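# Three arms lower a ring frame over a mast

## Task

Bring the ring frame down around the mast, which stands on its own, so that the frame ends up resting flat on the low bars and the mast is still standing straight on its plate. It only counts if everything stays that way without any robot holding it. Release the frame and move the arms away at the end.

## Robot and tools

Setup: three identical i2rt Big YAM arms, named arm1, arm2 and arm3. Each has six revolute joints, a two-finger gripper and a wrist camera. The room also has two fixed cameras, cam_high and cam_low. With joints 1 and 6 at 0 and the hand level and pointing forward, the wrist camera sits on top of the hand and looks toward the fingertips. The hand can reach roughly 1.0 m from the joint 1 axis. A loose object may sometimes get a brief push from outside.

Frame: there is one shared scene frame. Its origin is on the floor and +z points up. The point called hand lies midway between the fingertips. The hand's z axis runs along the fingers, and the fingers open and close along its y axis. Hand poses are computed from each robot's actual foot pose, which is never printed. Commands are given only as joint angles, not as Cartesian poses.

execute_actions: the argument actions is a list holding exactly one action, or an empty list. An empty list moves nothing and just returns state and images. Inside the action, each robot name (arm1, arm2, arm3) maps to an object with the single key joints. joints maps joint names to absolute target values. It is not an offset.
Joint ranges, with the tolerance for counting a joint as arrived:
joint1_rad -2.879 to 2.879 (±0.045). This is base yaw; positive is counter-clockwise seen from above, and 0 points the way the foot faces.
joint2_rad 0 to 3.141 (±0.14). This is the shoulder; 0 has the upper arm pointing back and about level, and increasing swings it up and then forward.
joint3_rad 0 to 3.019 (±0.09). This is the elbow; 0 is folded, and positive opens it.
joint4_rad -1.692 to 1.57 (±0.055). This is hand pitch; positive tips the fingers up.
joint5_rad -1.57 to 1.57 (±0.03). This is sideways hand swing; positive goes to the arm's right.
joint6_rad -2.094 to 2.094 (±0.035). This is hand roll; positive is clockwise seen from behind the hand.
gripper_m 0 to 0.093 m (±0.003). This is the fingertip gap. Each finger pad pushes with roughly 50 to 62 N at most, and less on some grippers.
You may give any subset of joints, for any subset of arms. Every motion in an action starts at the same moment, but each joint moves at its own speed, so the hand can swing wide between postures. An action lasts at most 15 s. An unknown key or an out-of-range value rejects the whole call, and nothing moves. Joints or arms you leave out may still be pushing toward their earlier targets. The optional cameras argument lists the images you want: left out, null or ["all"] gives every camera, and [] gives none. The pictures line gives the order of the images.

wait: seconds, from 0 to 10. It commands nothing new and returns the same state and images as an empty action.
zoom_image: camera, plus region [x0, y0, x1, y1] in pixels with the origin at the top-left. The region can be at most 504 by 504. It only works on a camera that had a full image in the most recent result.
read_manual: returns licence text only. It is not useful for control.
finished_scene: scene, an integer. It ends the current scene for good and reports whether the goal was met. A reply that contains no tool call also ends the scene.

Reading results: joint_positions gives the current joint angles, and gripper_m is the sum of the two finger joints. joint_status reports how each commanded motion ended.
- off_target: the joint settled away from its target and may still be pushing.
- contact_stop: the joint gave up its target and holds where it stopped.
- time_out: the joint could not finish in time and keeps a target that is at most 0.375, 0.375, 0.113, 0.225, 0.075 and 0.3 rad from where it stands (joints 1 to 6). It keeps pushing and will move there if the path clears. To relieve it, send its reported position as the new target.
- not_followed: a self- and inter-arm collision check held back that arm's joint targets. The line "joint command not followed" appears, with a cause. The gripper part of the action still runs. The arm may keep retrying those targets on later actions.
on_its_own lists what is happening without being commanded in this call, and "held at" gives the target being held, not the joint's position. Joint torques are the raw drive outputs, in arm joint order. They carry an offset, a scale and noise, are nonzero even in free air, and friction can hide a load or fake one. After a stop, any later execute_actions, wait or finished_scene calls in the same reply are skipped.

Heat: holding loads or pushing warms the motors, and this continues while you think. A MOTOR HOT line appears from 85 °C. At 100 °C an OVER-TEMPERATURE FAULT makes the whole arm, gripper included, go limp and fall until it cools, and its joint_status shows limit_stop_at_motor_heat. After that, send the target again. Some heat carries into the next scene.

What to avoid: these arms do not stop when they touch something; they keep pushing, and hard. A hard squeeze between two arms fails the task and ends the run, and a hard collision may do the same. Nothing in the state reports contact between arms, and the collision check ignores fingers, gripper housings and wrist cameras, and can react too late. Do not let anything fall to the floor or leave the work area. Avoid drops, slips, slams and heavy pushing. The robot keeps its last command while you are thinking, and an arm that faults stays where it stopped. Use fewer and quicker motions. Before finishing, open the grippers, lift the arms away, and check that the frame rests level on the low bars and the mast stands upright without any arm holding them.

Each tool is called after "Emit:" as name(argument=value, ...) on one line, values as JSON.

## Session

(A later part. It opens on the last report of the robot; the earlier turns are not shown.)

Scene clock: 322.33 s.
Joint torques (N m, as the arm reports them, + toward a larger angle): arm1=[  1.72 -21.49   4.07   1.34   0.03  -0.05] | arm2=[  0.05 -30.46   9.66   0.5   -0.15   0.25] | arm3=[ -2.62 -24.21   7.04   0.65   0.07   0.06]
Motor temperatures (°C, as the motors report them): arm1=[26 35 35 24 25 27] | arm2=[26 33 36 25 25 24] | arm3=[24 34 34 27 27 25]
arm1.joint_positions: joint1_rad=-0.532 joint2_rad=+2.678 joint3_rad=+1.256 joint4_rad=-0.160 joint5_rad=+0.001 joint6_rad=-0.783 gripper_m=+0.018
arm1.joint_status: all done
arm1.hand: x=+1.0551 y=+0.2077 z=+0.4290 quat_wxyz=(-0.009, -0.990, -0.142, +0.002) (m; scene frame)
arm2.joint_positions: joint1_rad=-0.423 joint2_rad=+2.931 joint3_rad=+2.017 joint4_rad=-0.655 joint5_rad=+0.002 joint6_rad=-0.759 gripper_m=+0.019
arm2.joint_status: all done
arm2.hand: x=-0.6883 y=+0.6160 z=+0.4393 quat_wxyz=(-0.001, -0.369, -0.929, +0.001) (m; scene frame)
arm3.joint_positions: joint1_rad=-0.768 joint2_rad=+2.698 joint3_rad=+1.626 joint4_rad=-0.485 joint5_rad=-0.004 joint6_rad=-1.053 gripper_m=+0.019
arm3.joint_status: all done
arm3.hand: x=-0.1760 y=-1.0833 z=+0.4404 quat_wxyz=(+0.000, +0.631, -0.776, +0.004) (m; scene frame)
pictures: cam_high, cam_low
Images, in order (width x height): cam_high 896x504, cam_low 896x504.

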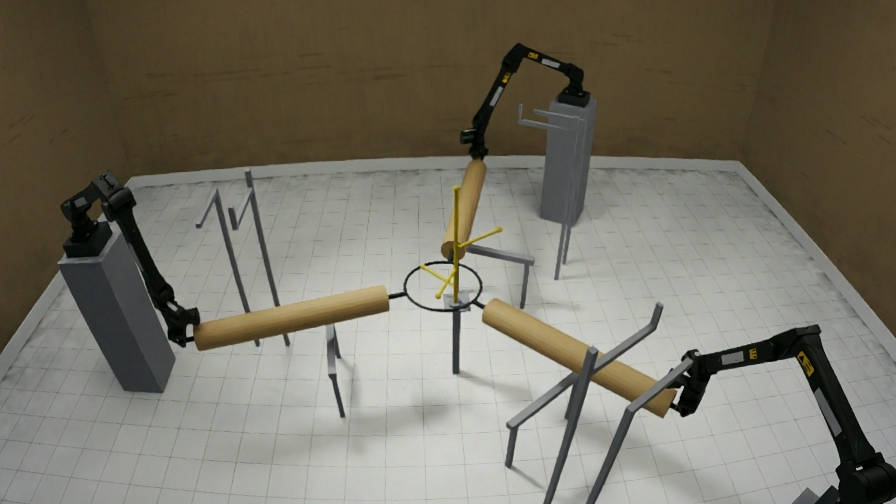

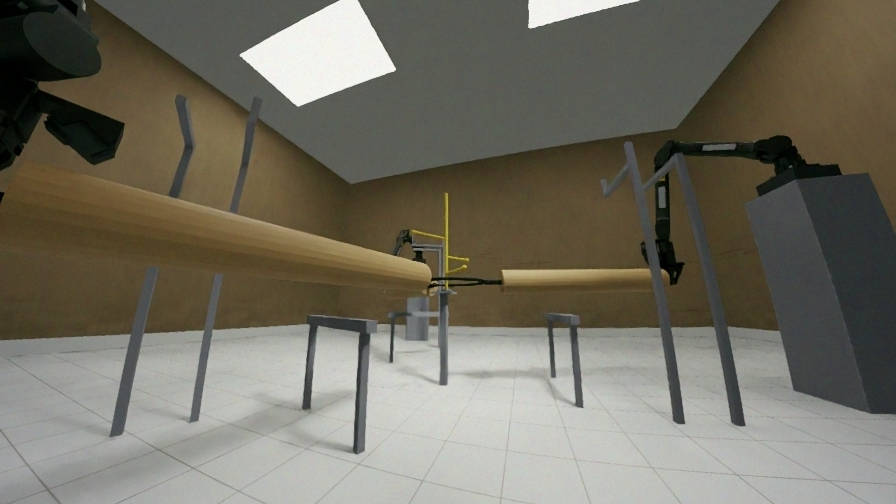

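Emit:
execute_actions(actions=[{"arm1":{"joints":{"joint1_rad":-0.473,"joint2_rad":2.701,"joint3_rad":1.38,"joint4_rad":-0.206,"joint6_rad":-0.65}},"arm2":{"joints":{"joint1_rad":-0.405,"joint2_rad":2.788,"joint3_rad":1.617,"joint4_rad":-0.342,"joint6_rad":-0.666}},"arm3":{"joints":{"joint1_rad":-0.557,"joint2_rad":2.613,"joint3_rad":1.394,"joint4_rad":-0.275,"joint6_rad":-0.764}}}], cameras=["cam_high","cam_low"])

Emit:
zoom_image(camera="cam_high", region=[300, 200, 620, 440])

Emit:
zoom_image(camera="cam_low", region=[280, 230, 600, 370])

Scene clock: 340.90 s.
Joint torques (N m, as the arm reports them, + toward a larger angle): arm1=[  2.1  -21.64   3.91   0.52  -0.03   0.01] | arm2=[ -0.73 -28.83   3.37   0.83  -0.23   0.24] | arm3=[ -2.02 -23.1    3.91   0.71  -0.15   0.13]
Motor temperatures (°C, as the motors report them): arm1=[26 34 34 24 25 27] | arm2=[26 34 36 25 25 24] | arm3=[24 35 33 27 27 25]
arm1.joint_positions: joint1_rad=-0.478 joint2_rad=+2.735 joint3_rad=+1.361 joint4_rad=-0.208 joint5_rad=+0.001 joint6_rad=-0.660 gripper_m=+0.018
arm1.joint_status: all done
arm1.hand: x=+1.0232 y=+0.1965 z=+0.4112 quat_wxyz=(-0.009, -0.994, -0.108, +0.001) (m; scene frame)
arm2.joint_positions: joint1_rad=-0.413 joint2_rad=+2.832 joint3_rad=+1.614 joint4_rad=-0.353 joint5_rad=+0.005 joint6_rad=-0.681 gripper_m=+0.019
arm2.joint_status: all done
arm2.hand: x=-0.6891 y=+0.7214 z=+0.4208 quat_wxyz=(+0.000, -0.400, -0.916, +0.001) (m; scene frame)
arm3.joint_positions: joint1_rad=-0.555 joint2_rad=+2.661 joint3_rad=+1.379 joint4_rad=-0.280 joint5_rad=+0.002 joint6_rad=-0.769 gripper_m=+0.019
arm3.joint_status: all done
arm3.hand: x=-0.2941 y=-1.0116 z=+0.4232 quat_wxyz=(+0.003, +0.603, -0.798, +0.005) (m; scene frame)
pictures: cam_high, cam_low
Images, in order (width x height): cam_high 896x504, cam_low 896x504.

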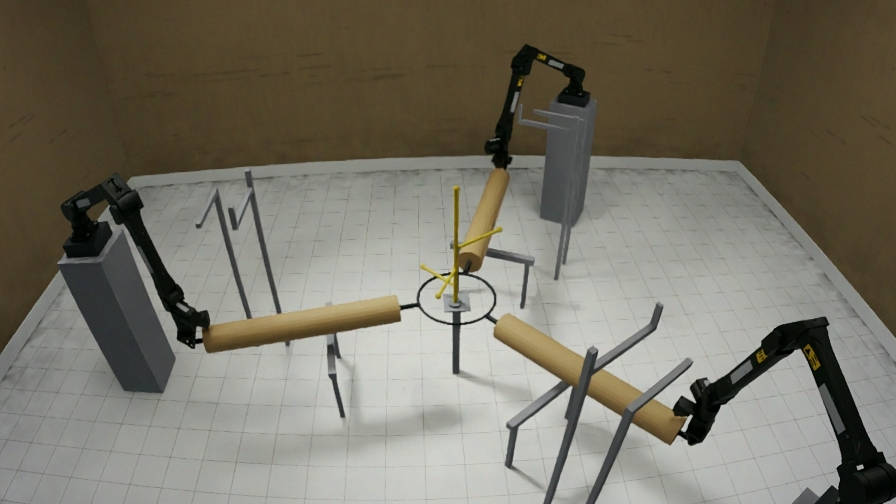

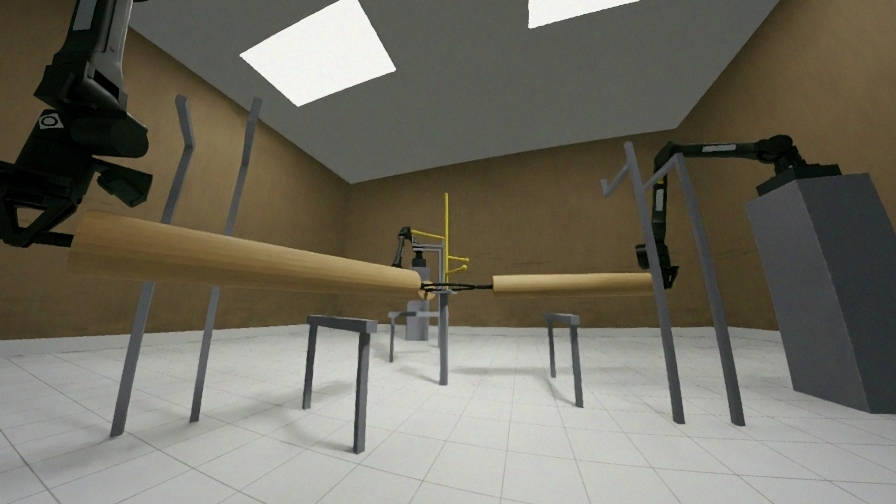

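Region (300, 200, 620, 440) of cam_high's 896x504 image, scaled by 1.575, with more detail than that image has; it fills the top 378 rows of this view, and the rest is white.

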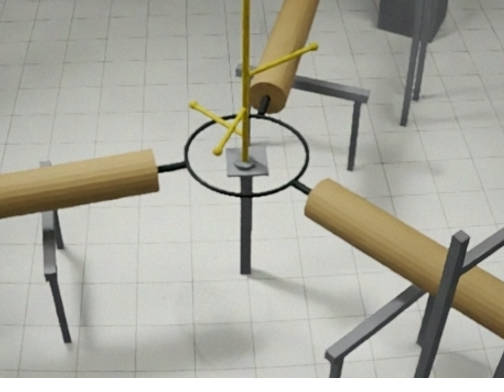

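Region (280, 230, 600, 370) of cam_low's 896x504 image, scaled by 1.575, with more detail than that image has; it fills the top 220 rows of this view, and the rest is white.

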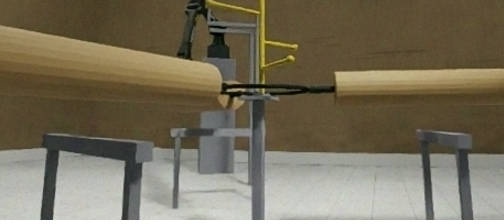

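Emit:
execute_actions(actions=[{"arm1":{"joints":{"joint1_rad":-0.479,"joint2_rad":2.877,"joint3_rad":1.542,"joint4_rad":-0.173,"joint6_rad":-0.658}},"arm2":{"joints":{"joint1_rad":-0.411,"joint2_rad":2.981,"joint3_rad":1.81,"joint4_rad":-0.332,"joint6_rad":-0.676}},"arm3":{"joints":{"joint2_rad":2.8,"joint3_rad":1.538,"joint4_rad":-0.232}}}], cameras=["cam_high","cam_low"])

Emit:
zoom_image(camera="cam_low", region=[280, 270, 440, 350])

Emit:
zoom_image(camera="cam_low", region=[440, 270, 600, 350])

Scene clock: 353.80 s.
Joint torques (N m, as the arm reports them, + toward a larger angle): arm1=[  1.88 -22.84   4.51   1.11   0.04   0.04] | arm2=[ -0.19 -26.19   6.17   0.49  -0.12   0.24] | arm3=[ -2.07 -21.62   4.41   0.94  -0.11   0.21]
Motor temperatures (°C, as the motors report them): arm1=[26 34 34 24 25 27] | arm2=[26 34 34 25 25 24] | arm3=[24 34 32 27 27 25]
arm1.joint_positions: joint1_rad=-0.483 joint2_rad=+2.915 joint3_rad=+1.515 joint4_rad=-0.189 joint5_rad=+0.000 joint6_rad=-0.669 gripper_m=+0.018
arm1.joint_status: all done
arm1.hand: x=+1.0250 y=+0.1965 z=+0.3408 quat_wxyz=(-0.011, -0.994, -0.110, -0.002) (m; scene frame)
arm2.joint_positions: joint1_rad=-0.414 joint2_rad=+3.002 joint3_rad=+1.775 joint4_rad=-0.338 joint5_rad=+0.001 joint6_rad=-0.686 gripper_m=+0.019
arm2.joint_status: all done
arm2.hand: x=-0.6886 y=+0.7201 z=+0.3543 quat_wxyz=(-0.003, -0.398, -0.917, +0.003) (m; scene frame)
arm3.joint_positions: joint1_rad=-0.558 joint2_rad=+2.825 joint3_rad=+1.513 joint4_rad=-0.241 joint5_rad=+0.001 joint6_rad=-0.778 gripper_m=+0.019
arm3.joint_status: all done
arm3.hand: x=-0.2897 y=-1.0114 z=+0.3585 quat_wxyz=(-0.002, +0.605, -0.796, +0.006) (m; scene frame)
pictures: cam_high, cam_low
Images, in order (width x height): cam_high 896x504, cam_low 896x504.

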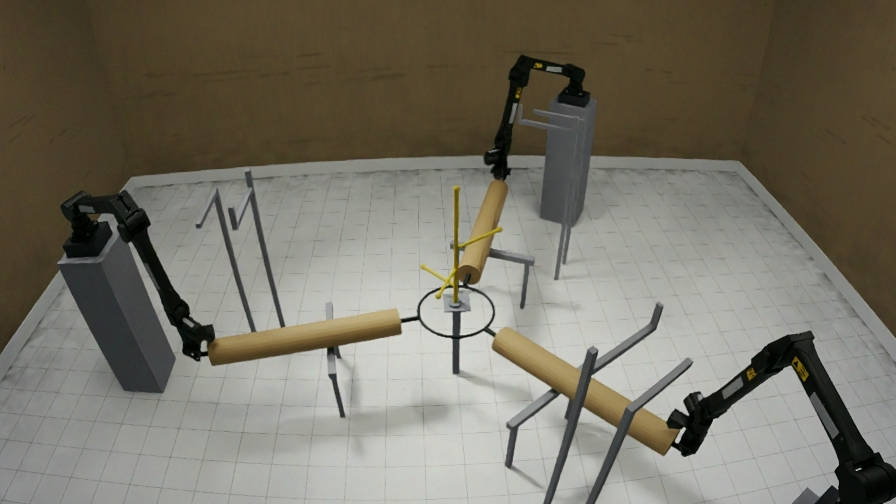

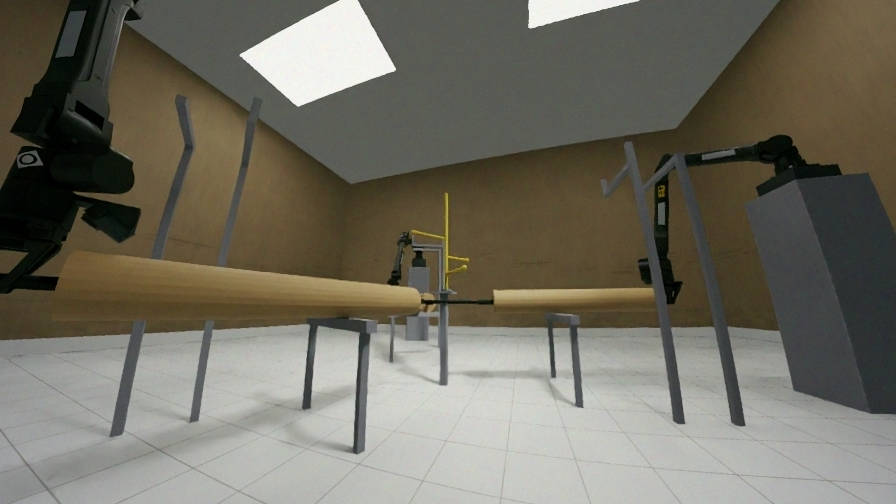

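Region (280, 270, 440, 350) of cam_low's 896x504 image, scaled by 3.150, with more detail than that image has.

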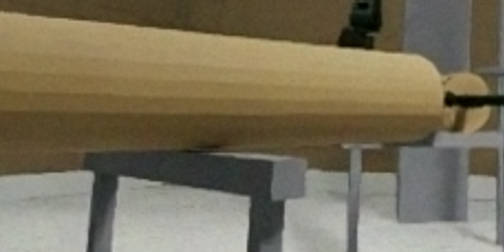

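Region (440, 270, 600, 350) of cam_low's 896x504 image, scaled by 3.150, with more detail than that image has.

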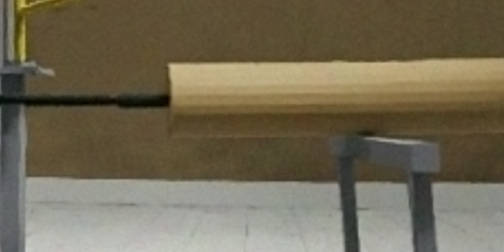

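Nearly touching. Small further lowering.

Emit:
execute_actions(actions=[{"arm1":{"joints":{"joint2_rad":2.905,"joint3_rad":1.567}},"arm2":{"joints":{"joint2_rad":3.011,"joint3_rad":1.838}},"arm3":{"joints":{"joint2_rad":2.831,"joint3_rad":1.562}}}], cameras=["cam_low"])

Scene clock: 356.40 s.
Joint torques (N m, as the arm reports them, + toward a larger angle): arm1=[  1.67 -20.76   5.98   1.17  -0.08   0.04] | arm2=[ -0.69 -24.29   7.11   0.46  -0.22   0.21] | arm3=[ -1.94 -19.99   5.75   1.01  -0.23   0.21]
Motor temperatures (°C, as the motors report them): arm1=[26 34 34 24 25 27] | arm2=[26 34 34 25 25 24] | arm3=[24 34 32 27 27 25]
arm1.joint_positions: joint1_rad=-0.484 joint2_rad=+2.923 joint3_rad=+1.525 joint4_rad=-0.189 joint5_rad=+0.003 joint6_rad=-0.669 gripper_m=+0.018
arm1.joint_status: all done
arm1.hand: x=+1.0242 y=+0.1978 z=+0.3380 quat_wxyz=(-0.009, -0.994, -0.110, -0.002) (m; scene frame)
arm2.joint_positions: joint1_rad=-0.415 joint2_rad=+3.015 joint3_rad=+1.790 joint4_rad=-0.338 joint5_rad=+0.004 joint6_rad=-0.686 gripper_m=+0.019
arm2.joint_status: all done
arm2.hand: x=-0.6899 y=+0.7184 z=+0.3498 quat_wxyz=(-0.002, -0.399, -0.917, +0.005) (m; scene frame)
arm3.joint_positions: joint1_rad=-0.559 joint2_rad=+2.832 joint3_rad=+1.520 joint4_rad=-0.242 joint5_rad=+0.004 joint6_rad=-0.778 gripper_m=+0.019
arm3.joint_status: all done
arm3.hand: x=-0.2889 y=-1.0122 z=+0.3560 quat_wxyz=(-0.001, +0.604, -0.797, +0.007) (m; scene frame)
pictures: cam_low
Images, in order (width x height): cam_low 896x504.

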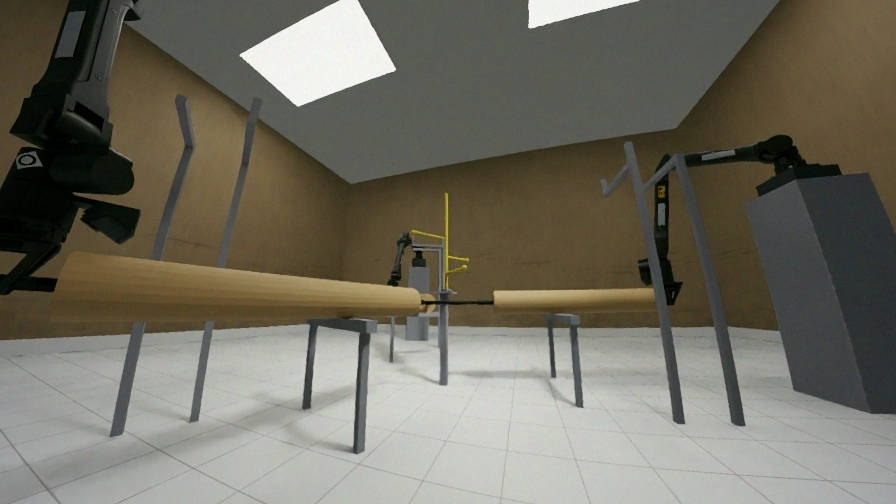

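Emit:
execute_actions(actions=[{"arm1":{"joints":{"joint3_rad":1.54,"gripper_m":0.08}},"arm2":{"joints":{"joint3_rad":1.805,"gripper_m":0.08}},"arm3":{"joints":{"joint3_rad":1.535,"gripper_m":0.08}}}], cameras=[])

Emit:
execute_actions(actions=[{"arm1":{"joints":{"joint2_rad":2.5,"joint3_rad":1.08}},"arm2":{"joints":{"joint2_rad":2.6,"joint3_rad":1.34}},"arm3":{"joints":{"joint2_rad":2.42,"joint3_rad":1.07}}}], cameras=["cam_high"])

Scene clock: 362.53 s.
Joint torques (N m, as the arm reports them, + toward a larger angle): arm1=[  1.53 -20.9    3.13   1.09  -0.1    0.02] | arm2=[  0.19 -23.93   4.43   0.58  -0.16   0.21] | arm3=[ -1.98 -20.03   3.47   0.95  -0.23   0.21]
Motor temperatures (°C, as the motors report them): arm1=[26 34 34 24 25 27] | arm2=[26 33 34 25 25 24] | arm3=[24 34 32 27 27 25]
arm1.joint_positions: joint1_rad=-0.483 joint2_rad=+2.923 joint3_rad=+1.529 joint4_rad=-0.188 joint5_rad=+0.003 joint6_rad=-0.667 gripper_m=+0.080
arm1.joint_status: all done
arm1.hand: x=+1.0215 y=+0.1988 z=+0.3383 quat_wxyz=(-0.008, -0.994, -0.109, +0.001) (m; scene frame)
arm2.joint_positions: joint1_rad=-0.415 joint2_rad=+3.013 joint3_rad=+1.791 joint4_rad=-0.338 joint5_rad=+0.002 joint6_rad=-0.686 gripper_m=+0.080
arm2.joint_status: all done
arm2.hand: x=-0.6892 y=+0.7168 z=+0.3509 quat_wxyz=(-0.004, -0.399, -0.917, +0.005) (m; scene frame)
arm3.joint_positions: joint1_rad=-0.559 joint2_rad=+2.832 joint3_rad=+1.523 joint4_rad=-0.242 joint5_rad=+0.004 joint6_rad=-0.778 gripper_m=+0.080
arm3.joint_status: all done
arm3.hand: x=-0.2871 y=-1.0109 z=+0.3563 quat_wxyz=(-0.003, +0.604, -0.797, +0.007) (m; scene frame)
pictures: none
No camera images: the call's "cameras" was empty. Leave "cameras" out to get every camera's image.

Scene clock: 363.87 s.
Joint torques (N m, as the arm reports them, + toward a larger angle): arm1=[  1.75 -16.12   1.95   0.97  -0.08   0.02] | arm2=[  0.08 -19.13   2.99   0.62  -0.11   0.26] | arm3=[ -1.92 -15.37   2.51   0.81  -0.22   0.2 ]
Motor temperatures (°C, as the motors report them): arm1=[26 34 34 24 25 27] | arm2=[26 33 34 25 25 24] | arm3=[24 34 32 27 27 25]
arm1.joint_positions: joint1_rad=-0.483 joint2_rad=+2.493 joint3_rad=+1.080 joint4_rad=-0.186 joint5_rad=+0.003 joint6_rad=-0.666 gripper_m=+0.080
arm1.joint_status: all done
arm1.hand: x=+1.0709 y=+0.1779 z=+0.4956 quat_wxyz=(-0.012, -0.994, -0.108, -0.007) (m; scene frame)
arm2.joint_positions: joint1_rad=-0.415 joint2_rad=+2.577 joint3_rad=+1.344 joint4_rad=-0.338 joint5_rad=+0.002 joint6_rad=-0.685 gripper_m=+0.080
arm2.joint_status: all done
arm2.hand: x=-0.6920 y=+0.7516 z=+0.5134 quat_wxyz=(-0.001, -0.399, -0.917, +0.000) (m; scene frame)
arm3.joint_positions: joint1_rad=-0.559 joint2_rad=+2.392 joint3_rad=+1.069 joint4_rad=-0.239 joint5_rad=+0.004 joint6_rad=-0.778 gripper_m=+0.080
arm3.joint_status: all done
arm3.hand: x=-0.3435 y=-1.0415 z=+0.5132 quat_wxyz=(+0.003, +0.604, -0.797, +0.006) (m; scene frame)
pictures: cam_high
Images, in order (width x height): cam_high 896x504.

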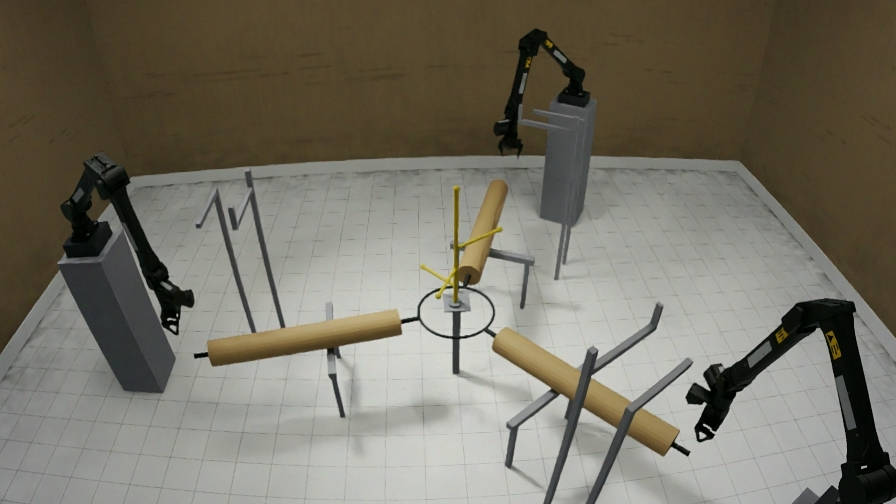

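Emit:
execute_actions(actions=[{"arm1":{"joints":{"joint1_rad":-0.9,"joint2_rad":2.1,"joint3_rad":0.95,"joint4_rad":-0.4}},"arm2":{"joints":{"joint1_rad":-0.85,"joint2_rad":2.15,"joint3_rad":1.0,"joint4_rad":-0.4}},"arm3":{"joints":{"joint1_rad":-0.95,"joint2_rad":2.05,"joint3_rad":0.92,"joint4_rad":-0.42}}}], cameras=["cam_high","cam_low"])

Scene clock: 370.80 s.
Joint torques (N m, as the arm reports them, + toward a larger angle): arm1=[  1.56 -14.74   4.52  -0.08   0.     0.  ] | arm2=[ -0.5  -16.34   3.76   0.21  -0.13   0.2 ] | arm3=[ -1.66 -13.75   4.29   0.13  -0.16   0.2 ]
Motor temperatures (°C, as the motors report them): arm1=[26 34 34 24 25 27] | arm2=[26 33 34 25 25 24] | arm3=[24 34 32 27 27 25]
arm1.joint_positions: joint1_rad=-0.903 joint2_rad=+2.084 joint3_rad=+0.949 joint4_rad=-0.386 joint5_rad=+0.001 joint6_rad=-0.665 gripper_m=+0.080
arm1.joint_status: all done
arm1.hand: x=+1.1646 y=+0.3344 z=+0.6455 quat_wxyz=(+0.010, -0.994, +0.102, +0.022) (m; scene frame)
arm2.joint_positions: joint1_rad=-0.851 joint2_rad=+2.126 joint3_rad=+1.007 joint4_rad=-0.393 joint5_rad=+0.001 joint6_rad=-0.684 gripper_m=+0.080
arm2.joint_status: all done
arm2.hand: x=-0.8920 y=+0.8271 z=+0.6703 quat_wxyz=(-0.009, -0.588, -0.808, +0.028) (m; scene frame)
arm3.joint_positions: joint1_rad=-0.957 joint2_rad=+2.022 joint3_rad=+0.921 joint4_rad=-0.411 joint5_rad=+0.002 joint6_rad=-0.777 gripper_m=+0.080
arm3.joint_status: all done
arm3.hand: x=-0.2933 y=-1.2054 z=+0.6486 quat_wxyz=(-0.022, +0.435, -0.900, +0.016) (m; scene frame)
pictures: cam_high, cam_low
Images, in order (width x height): cam_high 896x504, cam_low 896x504.

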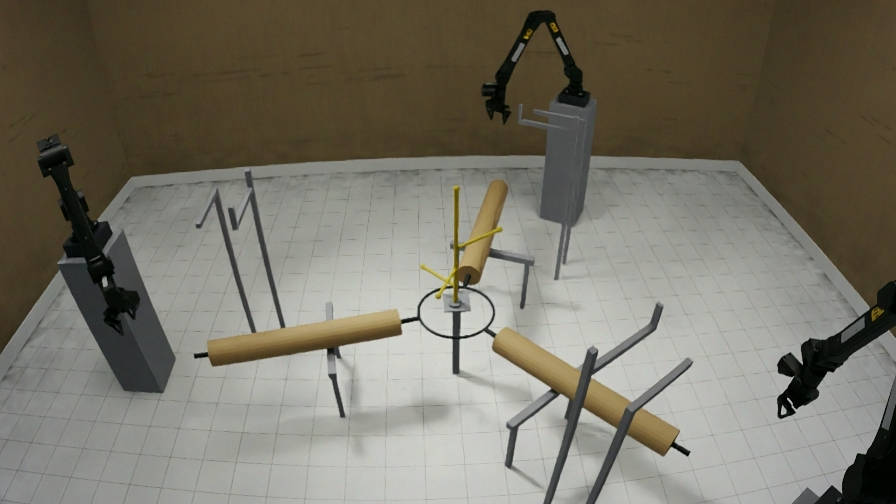

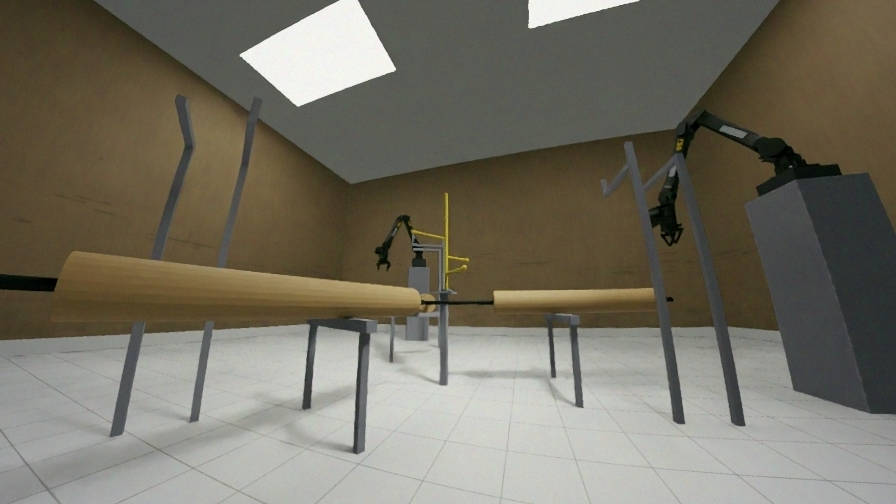

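Emit:
finished_scene(scene=2)

The scene is finished: the task was done.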